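## Task

Take tube A (the blue-capped one sitting in rack RK position D3), stand it upright on the central area of the balance pan, close the balance door and press PRINT. Afterwards seat tube A fully down in bore B4 of dry block DB and leave the balance door closed. Tubes belonging to others must stay seated in their bores and wells and must never be gripped. Every station must remain upright and flat on the bench mat. Nothing counts if it only stays in place because the robot is holding it. At the end, open the gripper and move the arm away.

## Robot and tools

Robot: one Kinova Gen3 arm with seven revolute joints and a Robotiq 2F-85 parallel gripper. There is only one arm, so every command is a single row, not one row per arm. Joint order everywhere (rows, Joint positions, Joint velocities, Joint targets, torques): waist (joint_1), shoulder (joint_2), upper arm roll (joint_3), elbow (joint_4), forearm roll (joint_5), wrist pitch (joint_6), wrist roll (joint_7).

Scene frame: origin on the table top under the arm base, +z up, +y to the left when facing along +x. The base can be slightly tilted. The rack RK is closest to the base; behind it, left to right, stand dry block DB, mixer MX, magnet block MG, balance BAL and spectrophotometer SP. None are fastened. On any station, row A is the row nearest its front and column 1 is leftmost seen from the front. The balance door is the top glass pane; it opens by sliding away from the viewer. PRINT is the white key on the sloped front face; a green lamp lights if PRINT is pressed while the door is closed, even with nothing on the pan. Tubes must be pushed to the bottom when seated.

A row is 9 numbers, each in [-1, 1]: seven joint values, then gripper position, then gripper speed. The joint values are offsets (not poses) from the joint angles at the start of that action; they are not chained from the previous row. Scale: 1.0 equals 0.9985 rad for waist, shoulder, upper arm roll and elbow, and 0.8765 rad for forearm roll, wrist pitch and wrist roll. Gripper position is absolute: +1 fully open (85 mm gap), 0 about 41 mm, about -0.8 pads touching, -1 closes until blocked. Gripper speed: -1 about 20 mm/s, 0 about 85, +1 about 150. Grip force is not settable; a full close gives roughly 190 to 235 N per pad.

Tools:
- execute_actions(actions): a list of actions run in sequence. Each action is a table of up to 15 rows, one row per 1/30 s step; if fewer rows are given, the last one is held for the remaining steps. An empty list just returns state and images. If any action is malformed, or the first action breaks the joint-range check against the latest reported state, nothing at all moves.
- move(target, speed, blocking): target is one 9-number row; its joint offsets count from the Joint positions in the most recent result that listed them, not from the arm's current angles. Gripper numbers are applied at the start. speed is the peak rad/s of the joint with the largest travel, 0.01 to 2, default 0.5. All joints finish together, so the tool path is curved; duration is clamped to 0.5 to 10 s and the move does not avoid obstacles. blocking=false returns after 0.5 s while motion continues; then other commands are refused until a result shows the move ended (use wait or stop). The extra move: line reports the ending (done, off_target, moving, held, fault), limits=held or limits=none, and the joint farthest from target.
- wait(seconds): 0 to 10, holds the last command and lets time pass.
- stop(): brakes a running move; fingers continue.
- zoom_image(camera, region): camera is cam_head_left, cam_head_right, cam_high, cam_low or cam_wrist (each 896x504); region [x0, y0, x1, y1] in pixels from the top-left, at most 504x504.
- read_manual(section): licence texts only.
- finished_scene(scene): ends the given scene (1 or 2) irreversibly and reports success; its result states the next task.

Joint ranges (rad): waist, upper arm roll, forearm roll, wrist roll ±69.115; shoulder ±2.250; elbow ±2.580; wrist pitch ±2.100. Real ends may differ by 0.013 rad. An action pushing a joint more than 0.013 rad beyond its end is refused; otherwise it is clipped, and "joint sent to its limit" may appear.

Motion limits: each step the target may lead the measured angle by at most 0.304 rad (first four joints) or 0.266 rad (wrist joints), and targets are scaled back if they would put the gripper over 70 mm from where it is. Big displacements therefore need several actions, and the arm may still be short of target when a result returns; send the remainder. "joint command not followed" means the clearance check altered targets.

Gripping: close with position -1 and keep it. Release by commanding a gap wider than the object. For a gentle hold, open, then command a position a little under the object width. position_measured_pct is about 50 - 50 x position (0 = fully open); stopping below about 90 means something is held or blocking, around 90 means the pads met. Fingertips advance about 13 mm outward while closing, so keep that clearance above surfaces.

Cautions: fast moves and targets set deep past a contact hit or press hard. Contact torque reaching a load limit (48.6 N m for the first four joints, 30.6 for the wrist three, held weight included) triggers a TORQUE FAULT: a 10 s halt and the rest of the call is skipped. Holding loads heats motors; MOTOR HOT warns from 60 °C and at 75 °C an OVER-TEMPERATURE FAULT lets the arm sag. Don't drop or knock anything off the table, don't tip stations, and expect occasional small disturbances to loose objects. Time keeps running while replies are written. Result lines Joint positions and velocities are in rad and rad/s; Joint torques reflect gravity, load and contact with per-unit offsets and noise.

Each tool is called as name([rows], argument=value, ...), one row to a line, values as JSON.

## Session

I'll start by reading the robot's state and camera images.

execute_actions(actions=[])

Scene clock: 0.00 s.
position_measured_pct=0.0
Joint names: [waist, shoulder, upper arm roll, elbow, forearm roll, wrist pitch, wrist roll]
Joint positions: [ 0.847  0.608 -0.227  1.241  0.006  1.18   2.357]
Joint velocities: [ 0.    -0.001  0.    -0.    -0.    -0.002  0.   ]
Joint torques (N m, as the joint torque sensors report them, + toward a larger angle): no reading
Joint targets: [0.847 0.608 -0.227 1.241 0.006 1.180 2.357]

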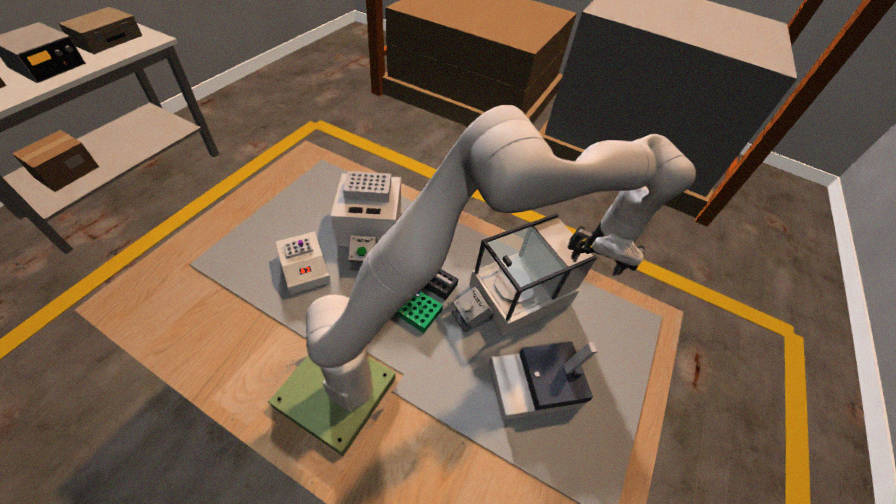

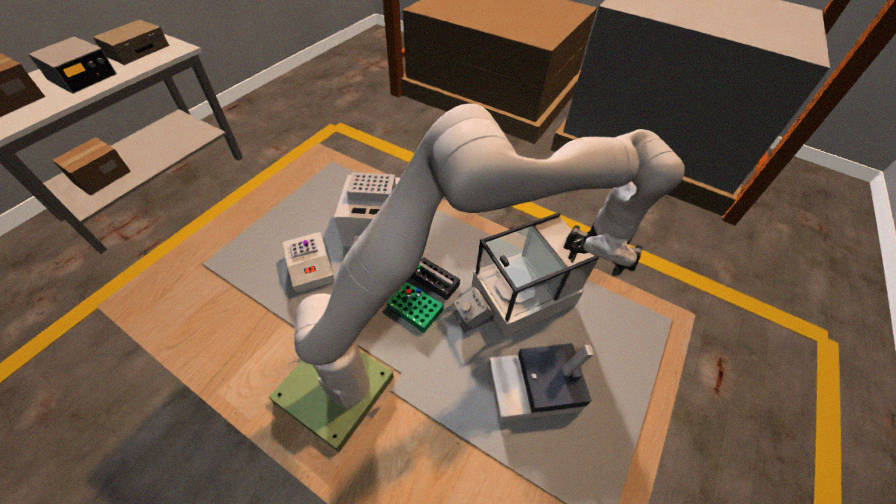

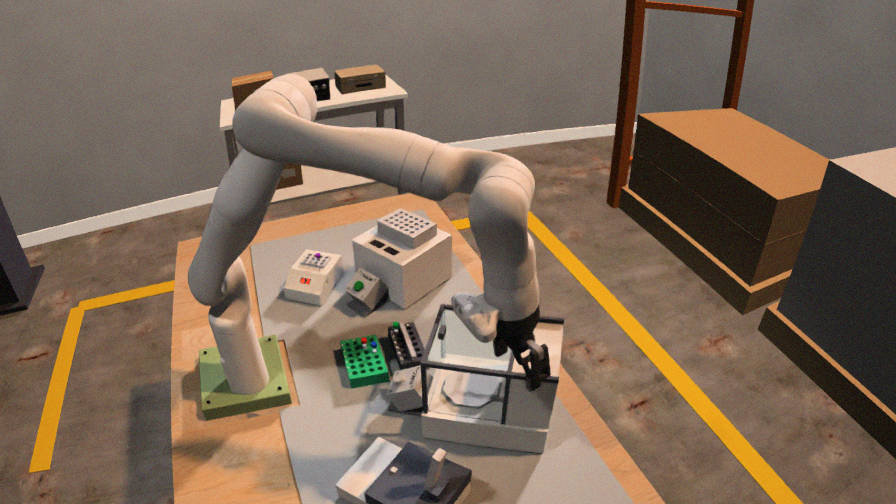

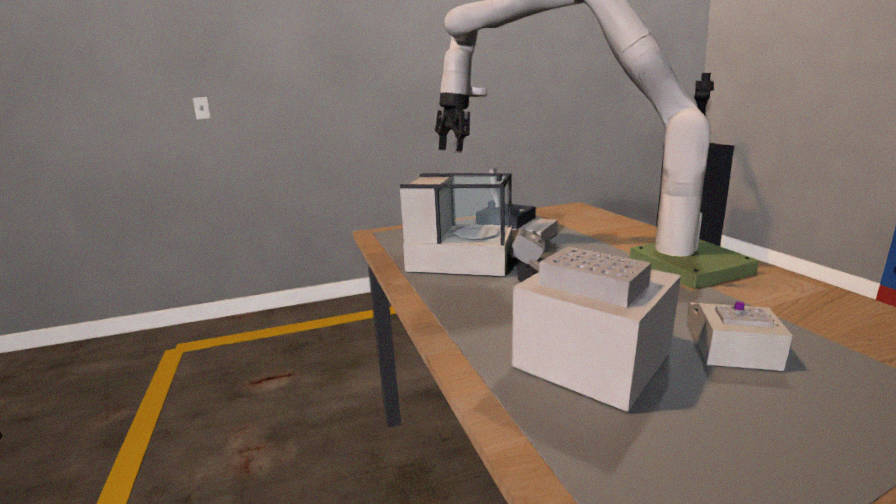

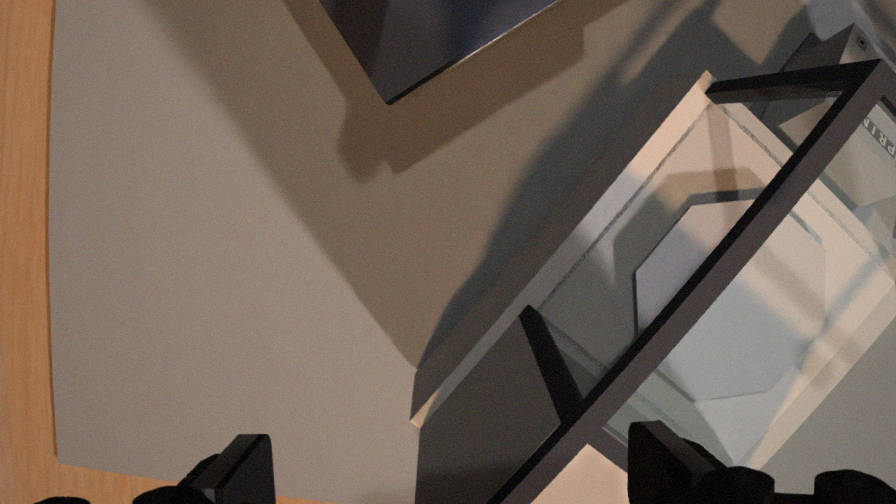

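zoom_image(camera="cam_high", region=[270, 200, 590, 480])

zoom_image(camera="cam_head_right", region=[360, 200, 640, 360])

zoom_image(camera="cam_head_left", region=[250, 160, 430, 310])

zoom_image(camera="cam_low", region=[380, 80, 620, 300])

Region (270, 200, 590, 480) of cam_high's 896x504 image, scaled by 1.575, with more detail than that image has; it fills the top 441 rows of this view, and the rest is white.

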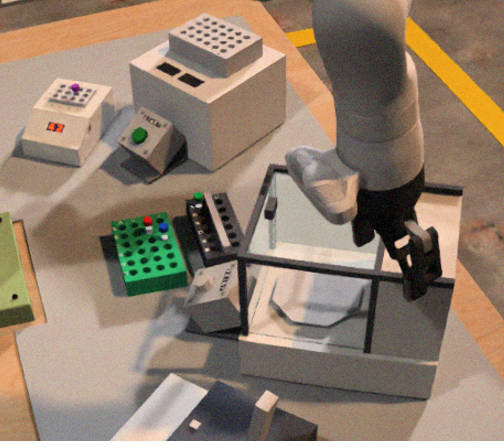

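Region (360, 200, 640, 360) of cam_head_right's 896x504 image, scaled by 1.800, with more detail than that image has; it fills the top 288 rows of this view, and the rest is white.

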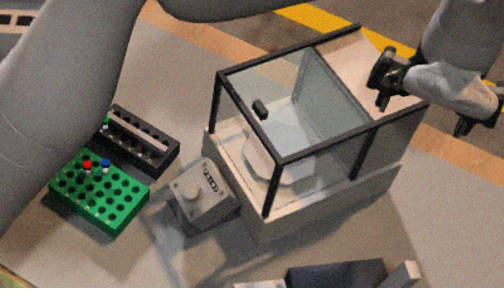

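Region (250, 160, 430, 310) of cam_head_left's 896x504 image, scaled by 2.800, with more detail than that image has.

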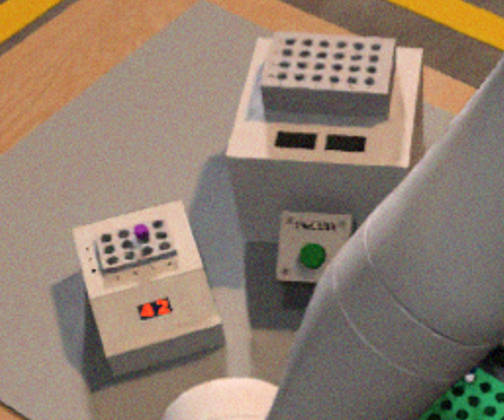

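Region (380, 80, 620, 300) of cam_low's 896x504 image, scaled by 2.100, with more detail than that image has; it fills the top 462 rows of this view, and the rest is white.

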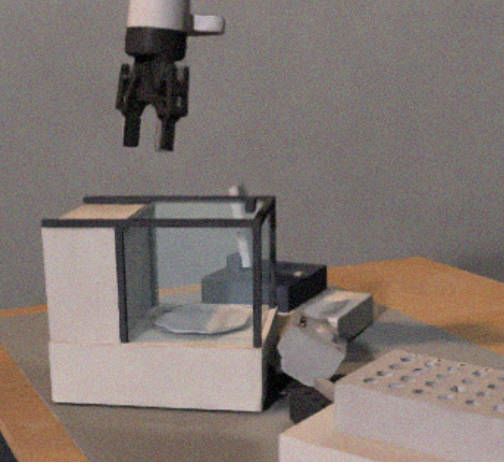

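move(target=[-0.4437, -0.0136, 0.2273, -0.2545, -0.0068, 0.4338, -0.897, -1, 0], speed=0.7)

Scene clock: 6.80 s.
position_measured_pct=91.7
Joint names: [waist, shoulder, upper arm roll, elbow, forearm roll, wrist pitch, wrist roll]
Joint positions: [ 0.404  0.595 -0.     0.987  0.     1.56   1.571]
Joint velocities: [-0.003  0.001 -0.    -0.001  0.    -0.001 -0.   ]
Joint torques (N m, as the joint torque sensors report them, + toward a larger angle): [ -0.13 -20.38  -0.15  -9.79   0.11   0.46   0.37]
Joint targets: [0.404 0.595 -0.000 0.987 0.000 1.560 1.571]
move: done; limits=none; farthest joint: the waist, 0.000 radians from its target (0.443 radians at the start)

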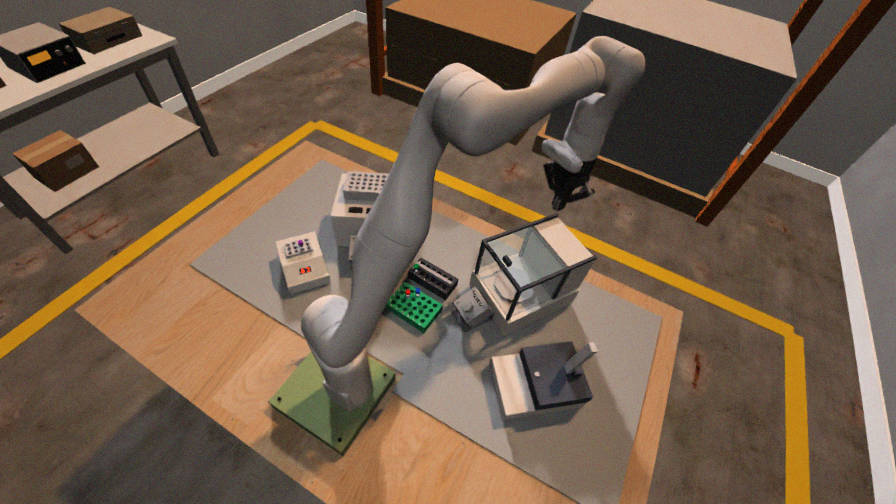

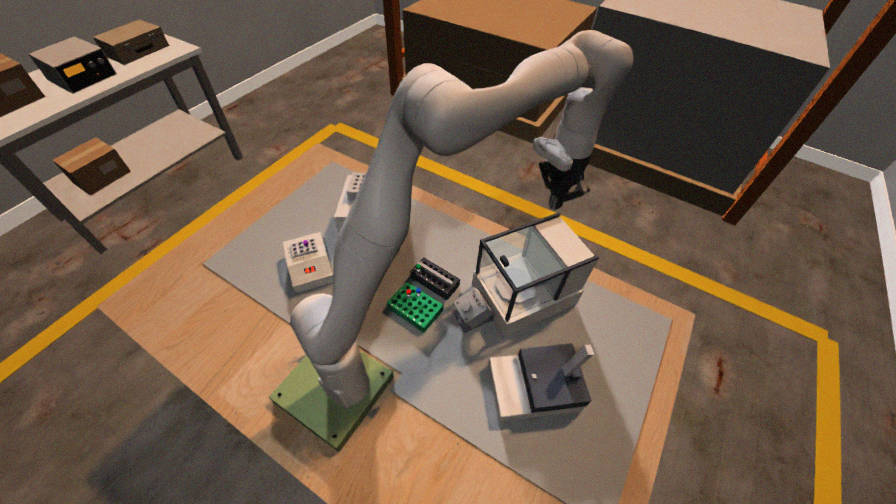

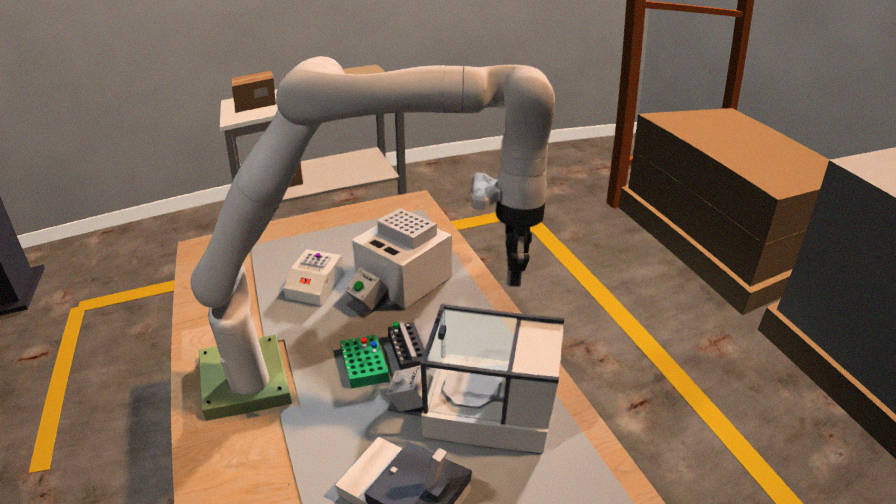

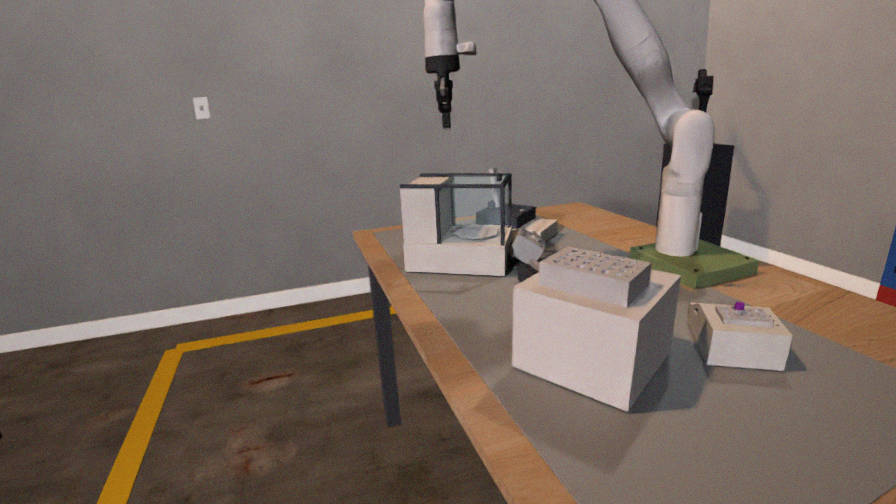

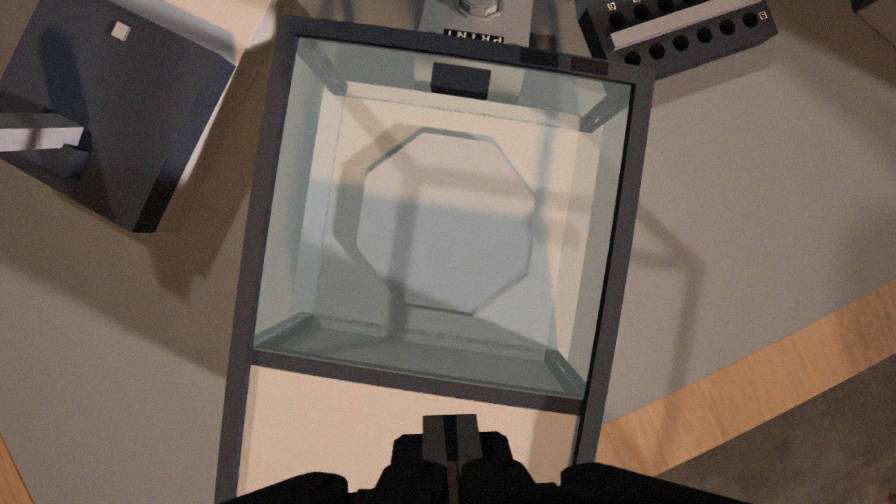

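zoom_image(camera="cam_wrist", region=[260, 0, 680, 200])

zoom_image(camera="cam_wrist", region=[220, 280, 640, 504])

zoom_image(camera="cam_high", region=[380, 290, 580, 460])

Region (260, 0, 680, 200) of cam_wrist's 896x504 image, scaled by 1.200; it fills the top 240 rows of this view, and the rest is white.

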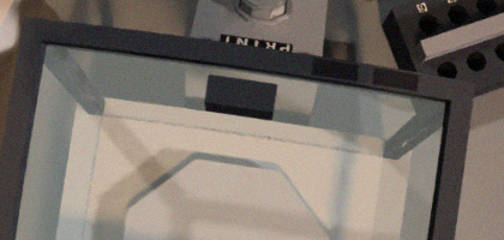

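Region (220, 280, 640, 504) of cam_wrist's 896x504 image, scaled by 1.200; it fills the top 269 rows of this view, and the rest is white.

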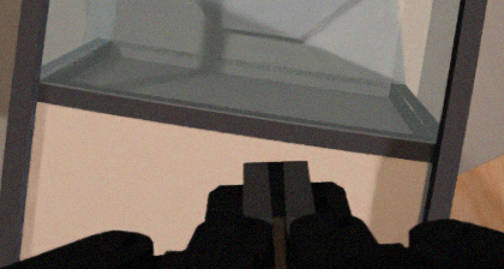

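Region (380, 290, 580, 460) of cam_high's 896x504 image, scaled by 2.520, with more detail than that image has; it fills the top 428 rows of this view, and the rest is white.

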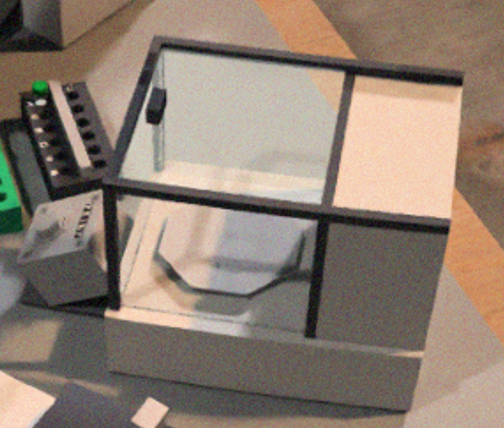

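move(target=[0, -0.2078, 0, 0.3391, 0, -0.1496, 0, -1, 0], speed=0.6)

Scene clock: 11.60 s.
position_measured_pct=91.7
Joint names: [waist, shoulder, upper arm roll, elbow, forearm roll, wrist pitch, wrist roll]
Joint positions: [ 0.404  0.388 -0.     1.325  0.     1.429  1.571]
Joint velocities: [-0.002 -0.003  0.     0.001  0.001 -0.003  0.   ]
Joint torques (N m, as the joint torque sensors report them, + toward a larger angle): [ -0.14 -15.99  -0.71 -10.04   0.49   0.19   0.65]
Joint targets: [0.404 0.387 -0.000 1.325 0.000 1.429 1.571]
move: done; limits=none; farthest joint: the waist, 0.000 radians from its target (0.000 radians at the start)

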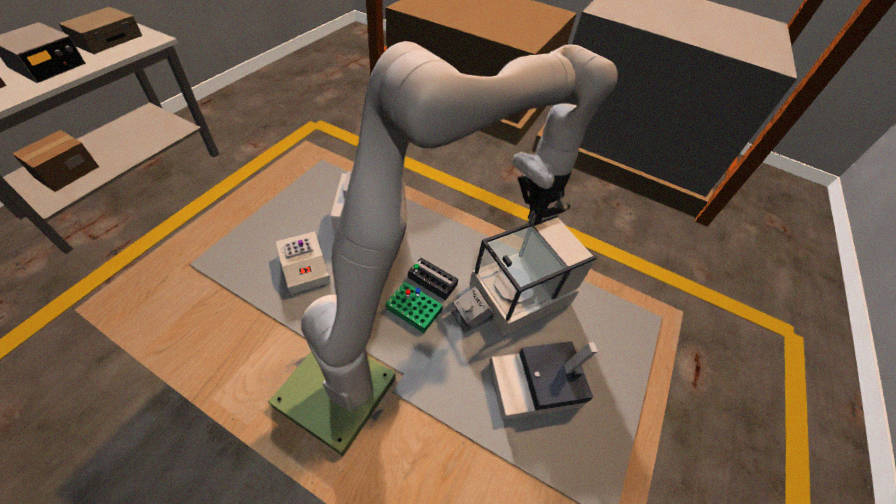

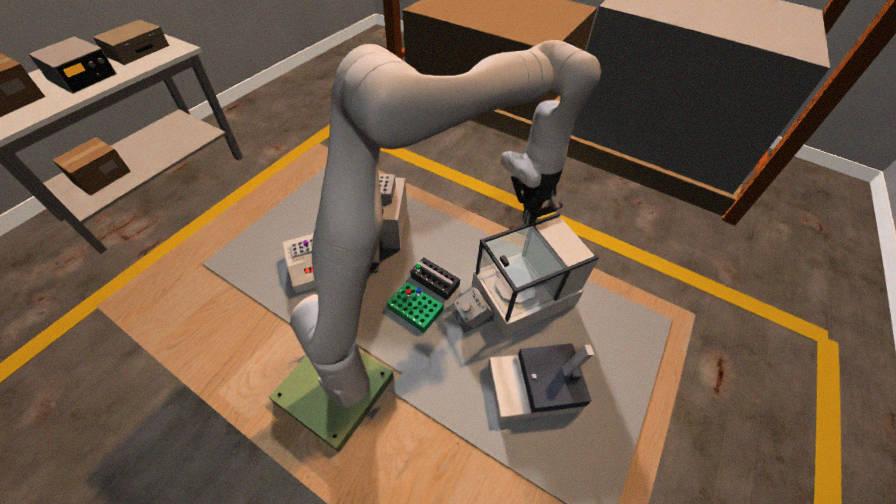

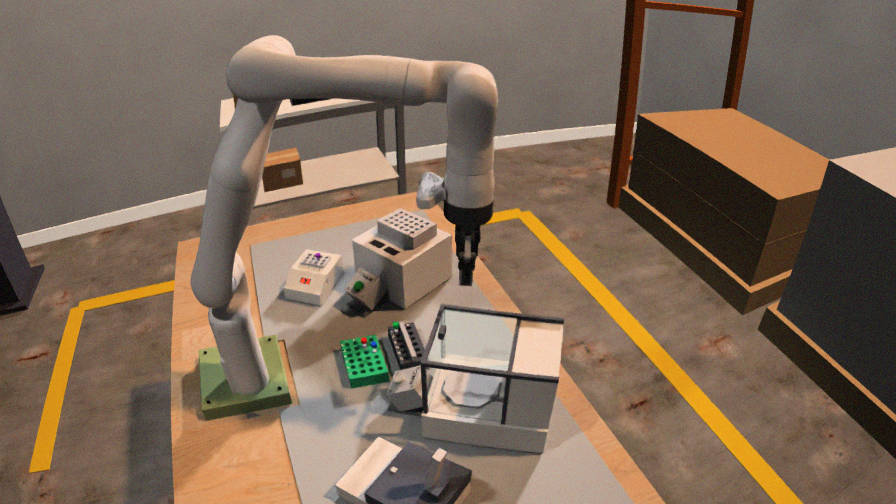

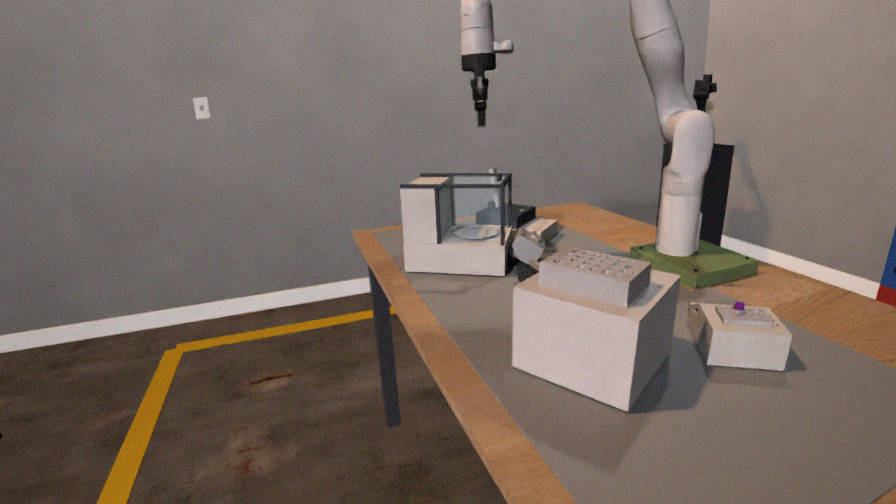

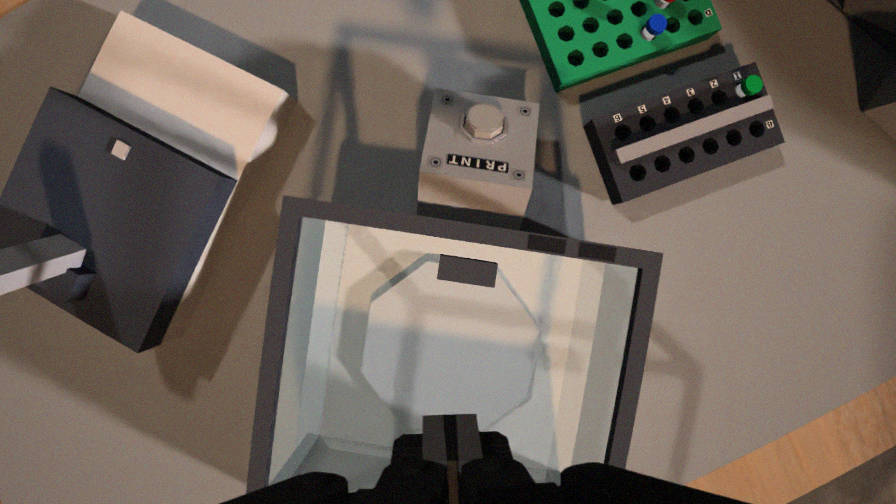

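zoom_image(camera="cam_wrist", region=[400, 80, 568, 300])

zoom_image(camera="cam_wrist", region=[510, 0, 800, 220])

Region (400, 80, 568, 300) of cam_wrist's 896x504 image, scaled by 2.291; it fills the left 385 columns of this view, and the rest is white.

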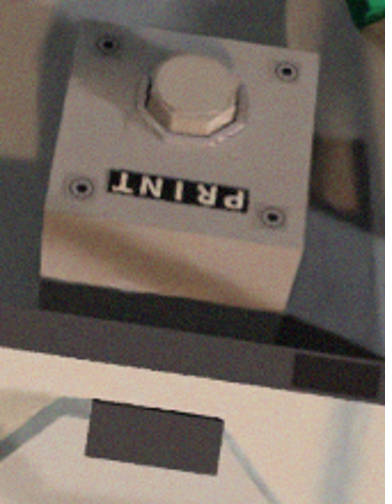

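Region (510, 0, 800, 220) of cam_wrist's 896x504 image, scaled by 1.738; it fills the top 382 rows of this view, and the rest is white.

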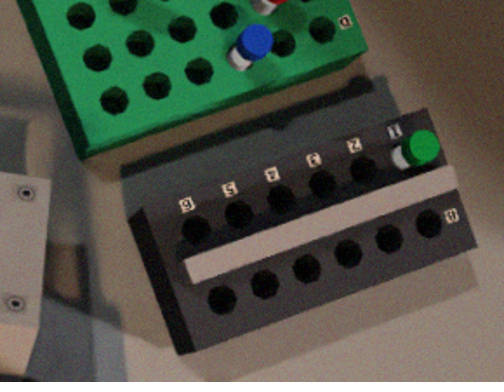

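move(target=[0, 0.0328, 0, 0.1457, 0, -0.2035, 0, -1, 0], speed=0.5)

Scene clock: 13.70 s.
position_measured_pct=91.7
Joint names: [waist, shoulder, upper arm roll, elbow, forearm roll, wrist pitch, wrist roll]
Joint positions: [ 0.404  0.42  -0.     1.471  0.     1.251  1.571]
Joint velocities: [ 0.001 -0.    -0.     0.001 -0.    -0.001  0.   ]
Joint torques (N m, as the joint torque sensors report them, + toward a larger angle): [ -0.08 -16.69  -0.18  -9.74   0.17   0.33   0.65]
Joint targets: [0.404 0.420 -0.000 1.471 0.000 1.251 1.571]
move: done; limits=none; farthest joint: the waist, 0.000 radians from its target (0.000 radians at the start)

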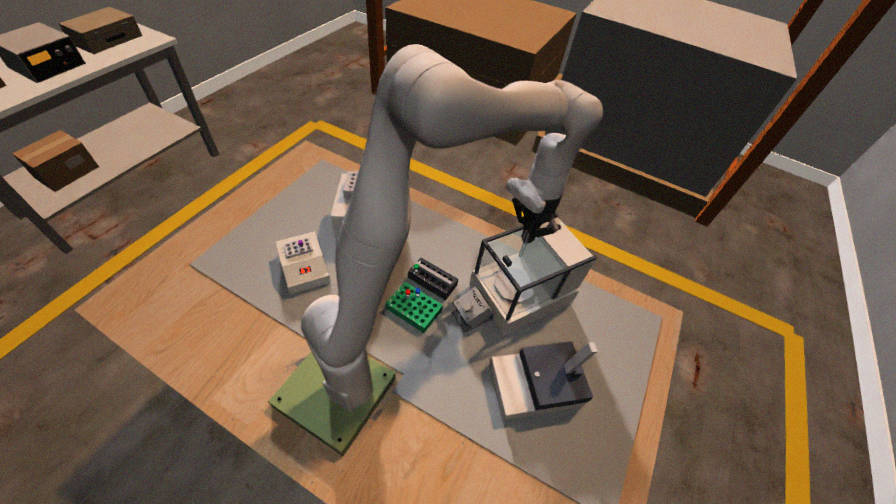

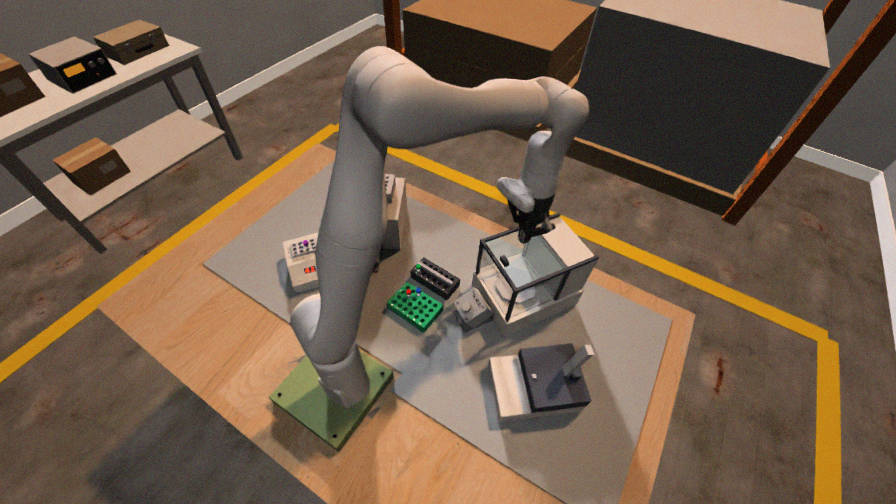

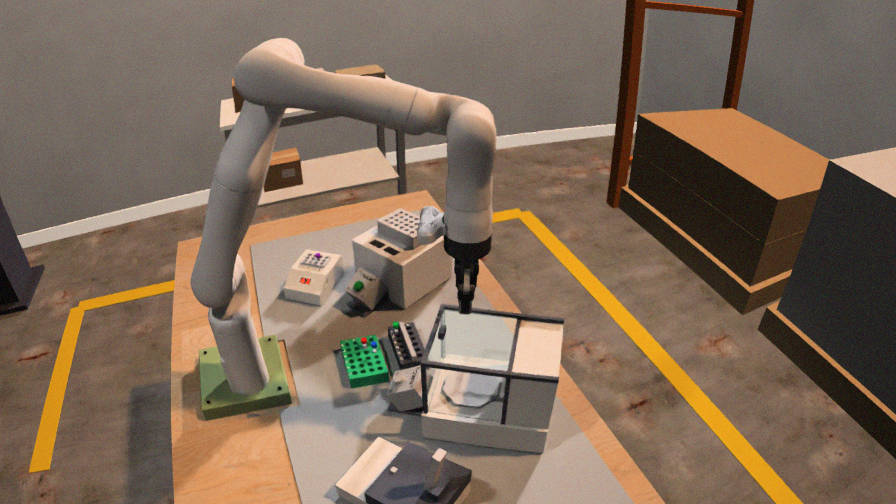

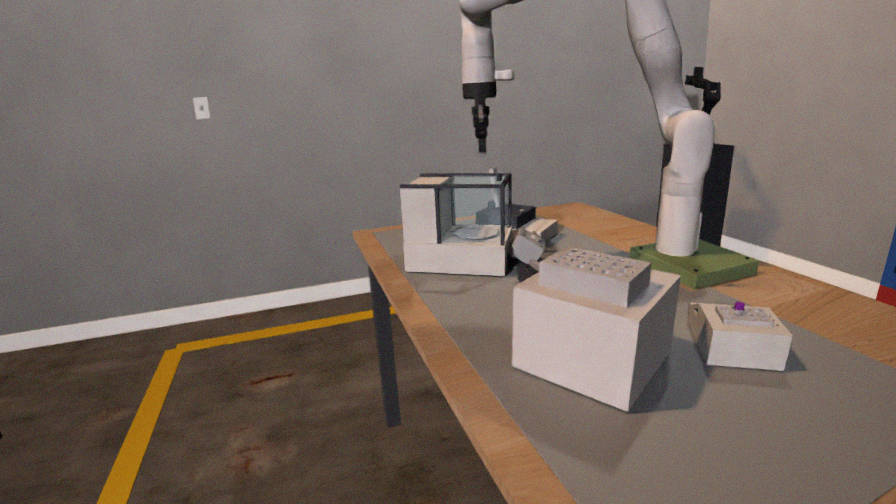

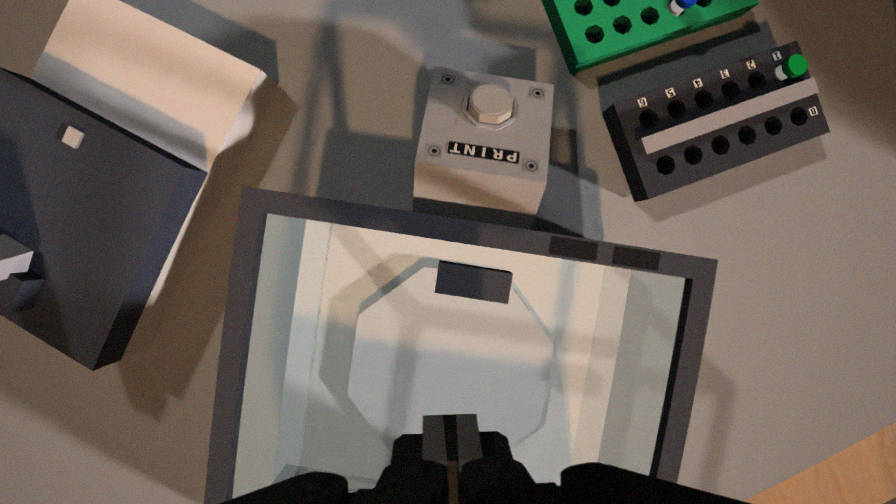

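zoom_image(camera="cam_wrist", region=[400, 200, 568, 330])

zoom_image(camera="cam_low", region=[430, 100, 550, 200])

zoom_image(camera="cam_wrist", region=[400, 50, 568, 200])

Region (400, 200, 568, 330) of cam_wrist's 896x504 image, scaled by 3.000; it fills the top 390 rows of this view, and the rest is white.

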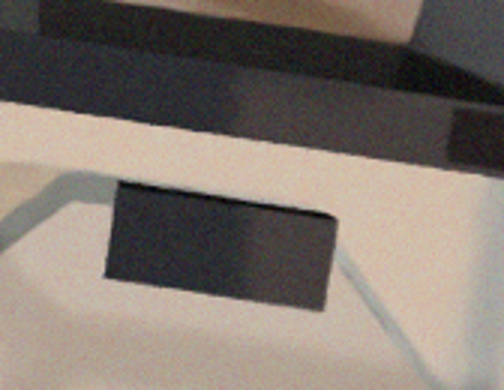

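Region (430, 100, 550, 200) of cam_low's 896x504 image, scaled by 4.200, with more detail than that image has.

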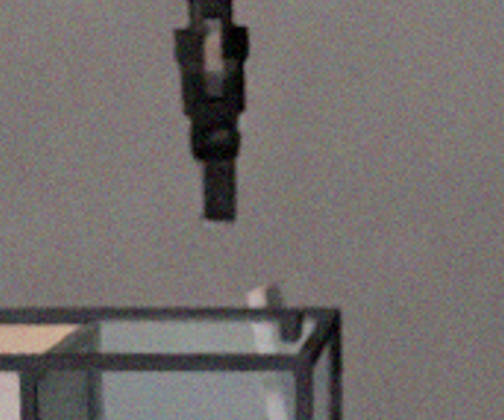

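Region (400, 50, 568, 200) of cam_wrist's 896x504 image, scaled by 3.000; it fills the top 450 rows of this view, and the rest is white.

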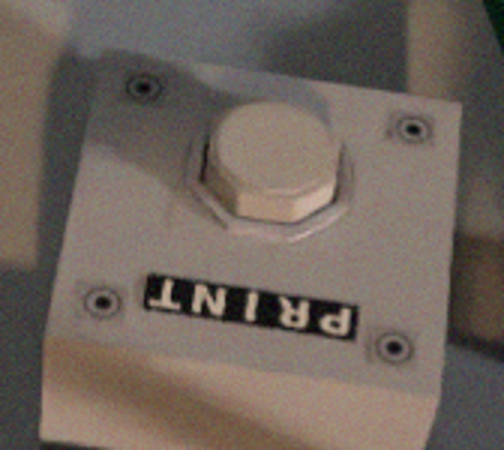

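move(target=[-0.0326, -0.1106, 0, 0.2719, 0, -0.1843, -0.2382, -1, 0], speed=0.5)

zoom_image(camera="cam_low", region=[460, 120, 540, 200])

zoom_image(camera="cam_high", region=[390, 270, 490, 370])

Scene clock: 19.27 s.
position_measured_pct=91.7
Joint names: [waist, shoulder, upper arm roll, elbow, forearm roll, wrist pitch, wrist roll]
Joint positions: [ 0.371  0.31  -0.     1.742  0.     1.089  1.362]
Joint velocities: [-0.001 -0.003 -0.     0.001 -0.001 -0.002  0.   ]
Joint torques (N m, as the joint torque sensors report them, + toward a larger angle): [ -0.09 -14.15  -0.55  -8.83   0.13   0.52   0.39]
Joint targets: [0.371 0.310 -0.000 1.742 0.000 1.089 1.362]
move: done; limits=none; farthest joint: the shoulder, 0.001 radians from its target (0.111 radians at the start)

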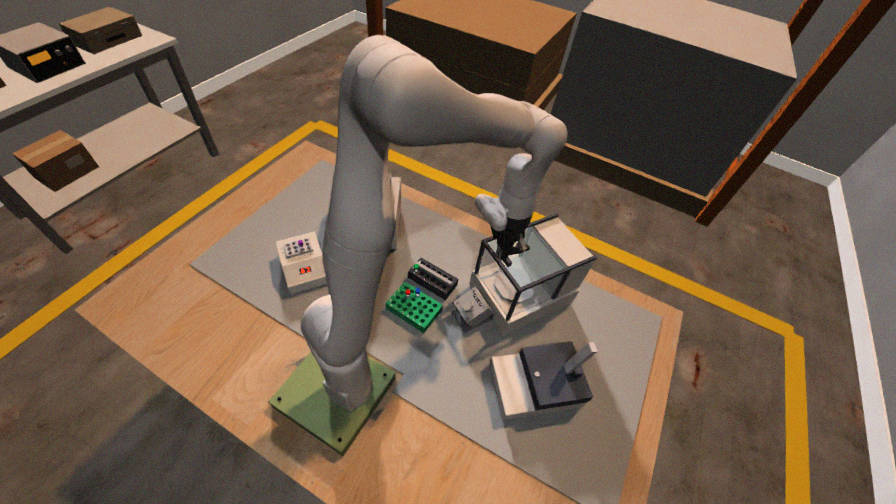

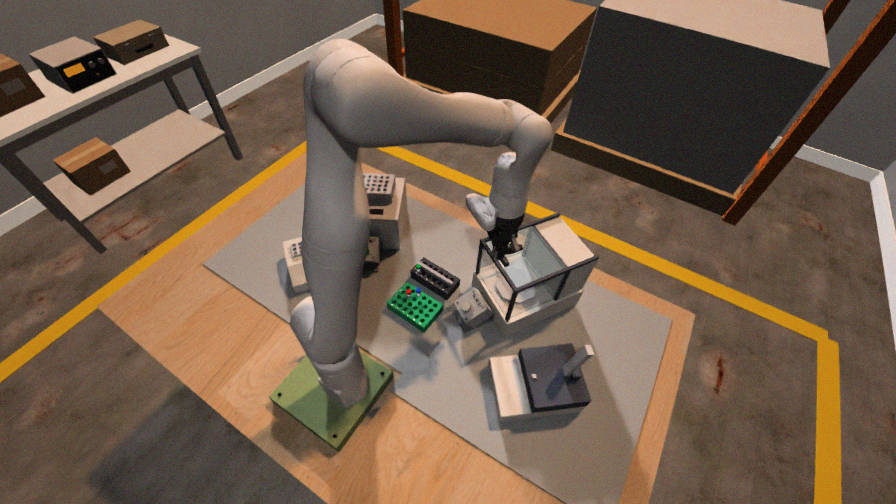

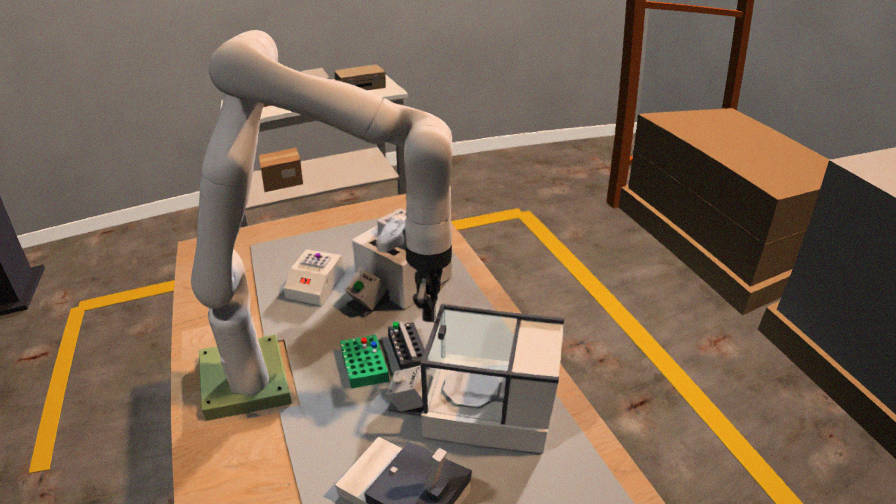

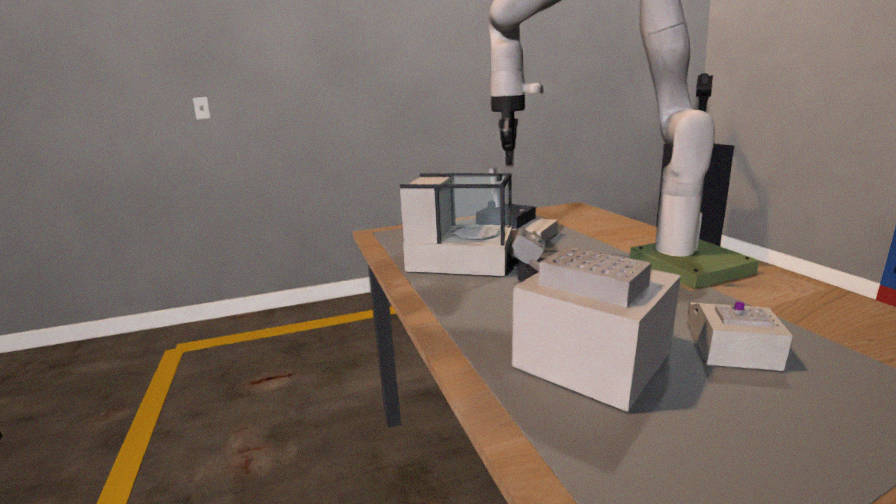

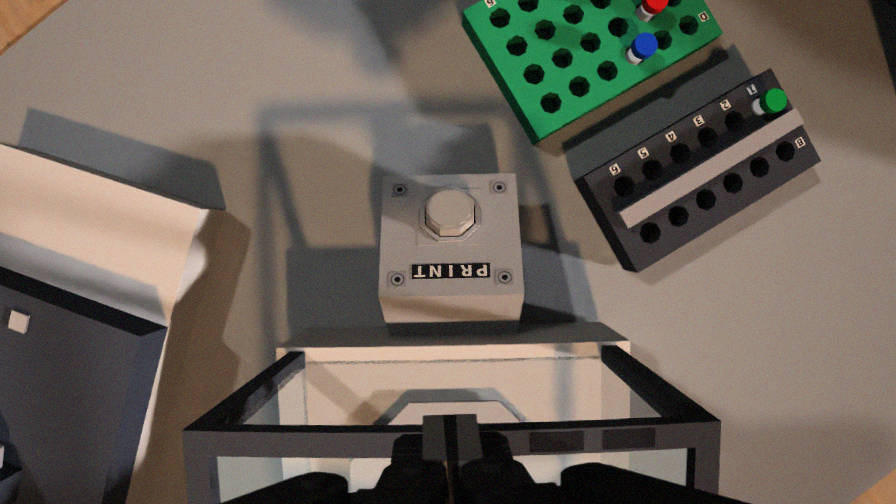

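Region (460, 120, 540, 200) of cam_low's 896x504 image, scaled by 6.300, with more detail than that image has.

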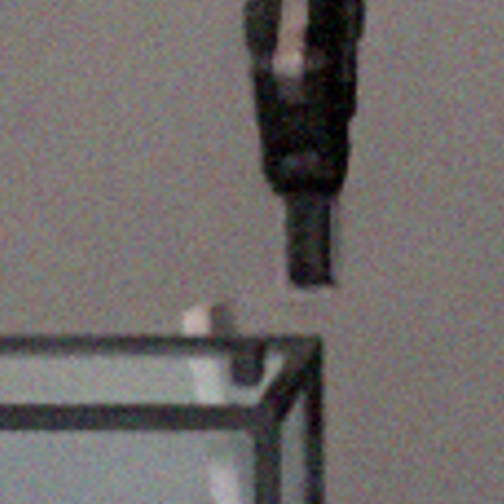

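Region (390, 270, 490, 370) of cam_high's 896x504 image, scaled by 5.040, with more detail than that image has.

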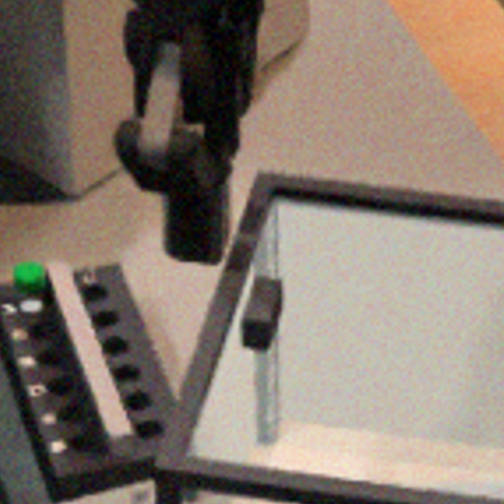

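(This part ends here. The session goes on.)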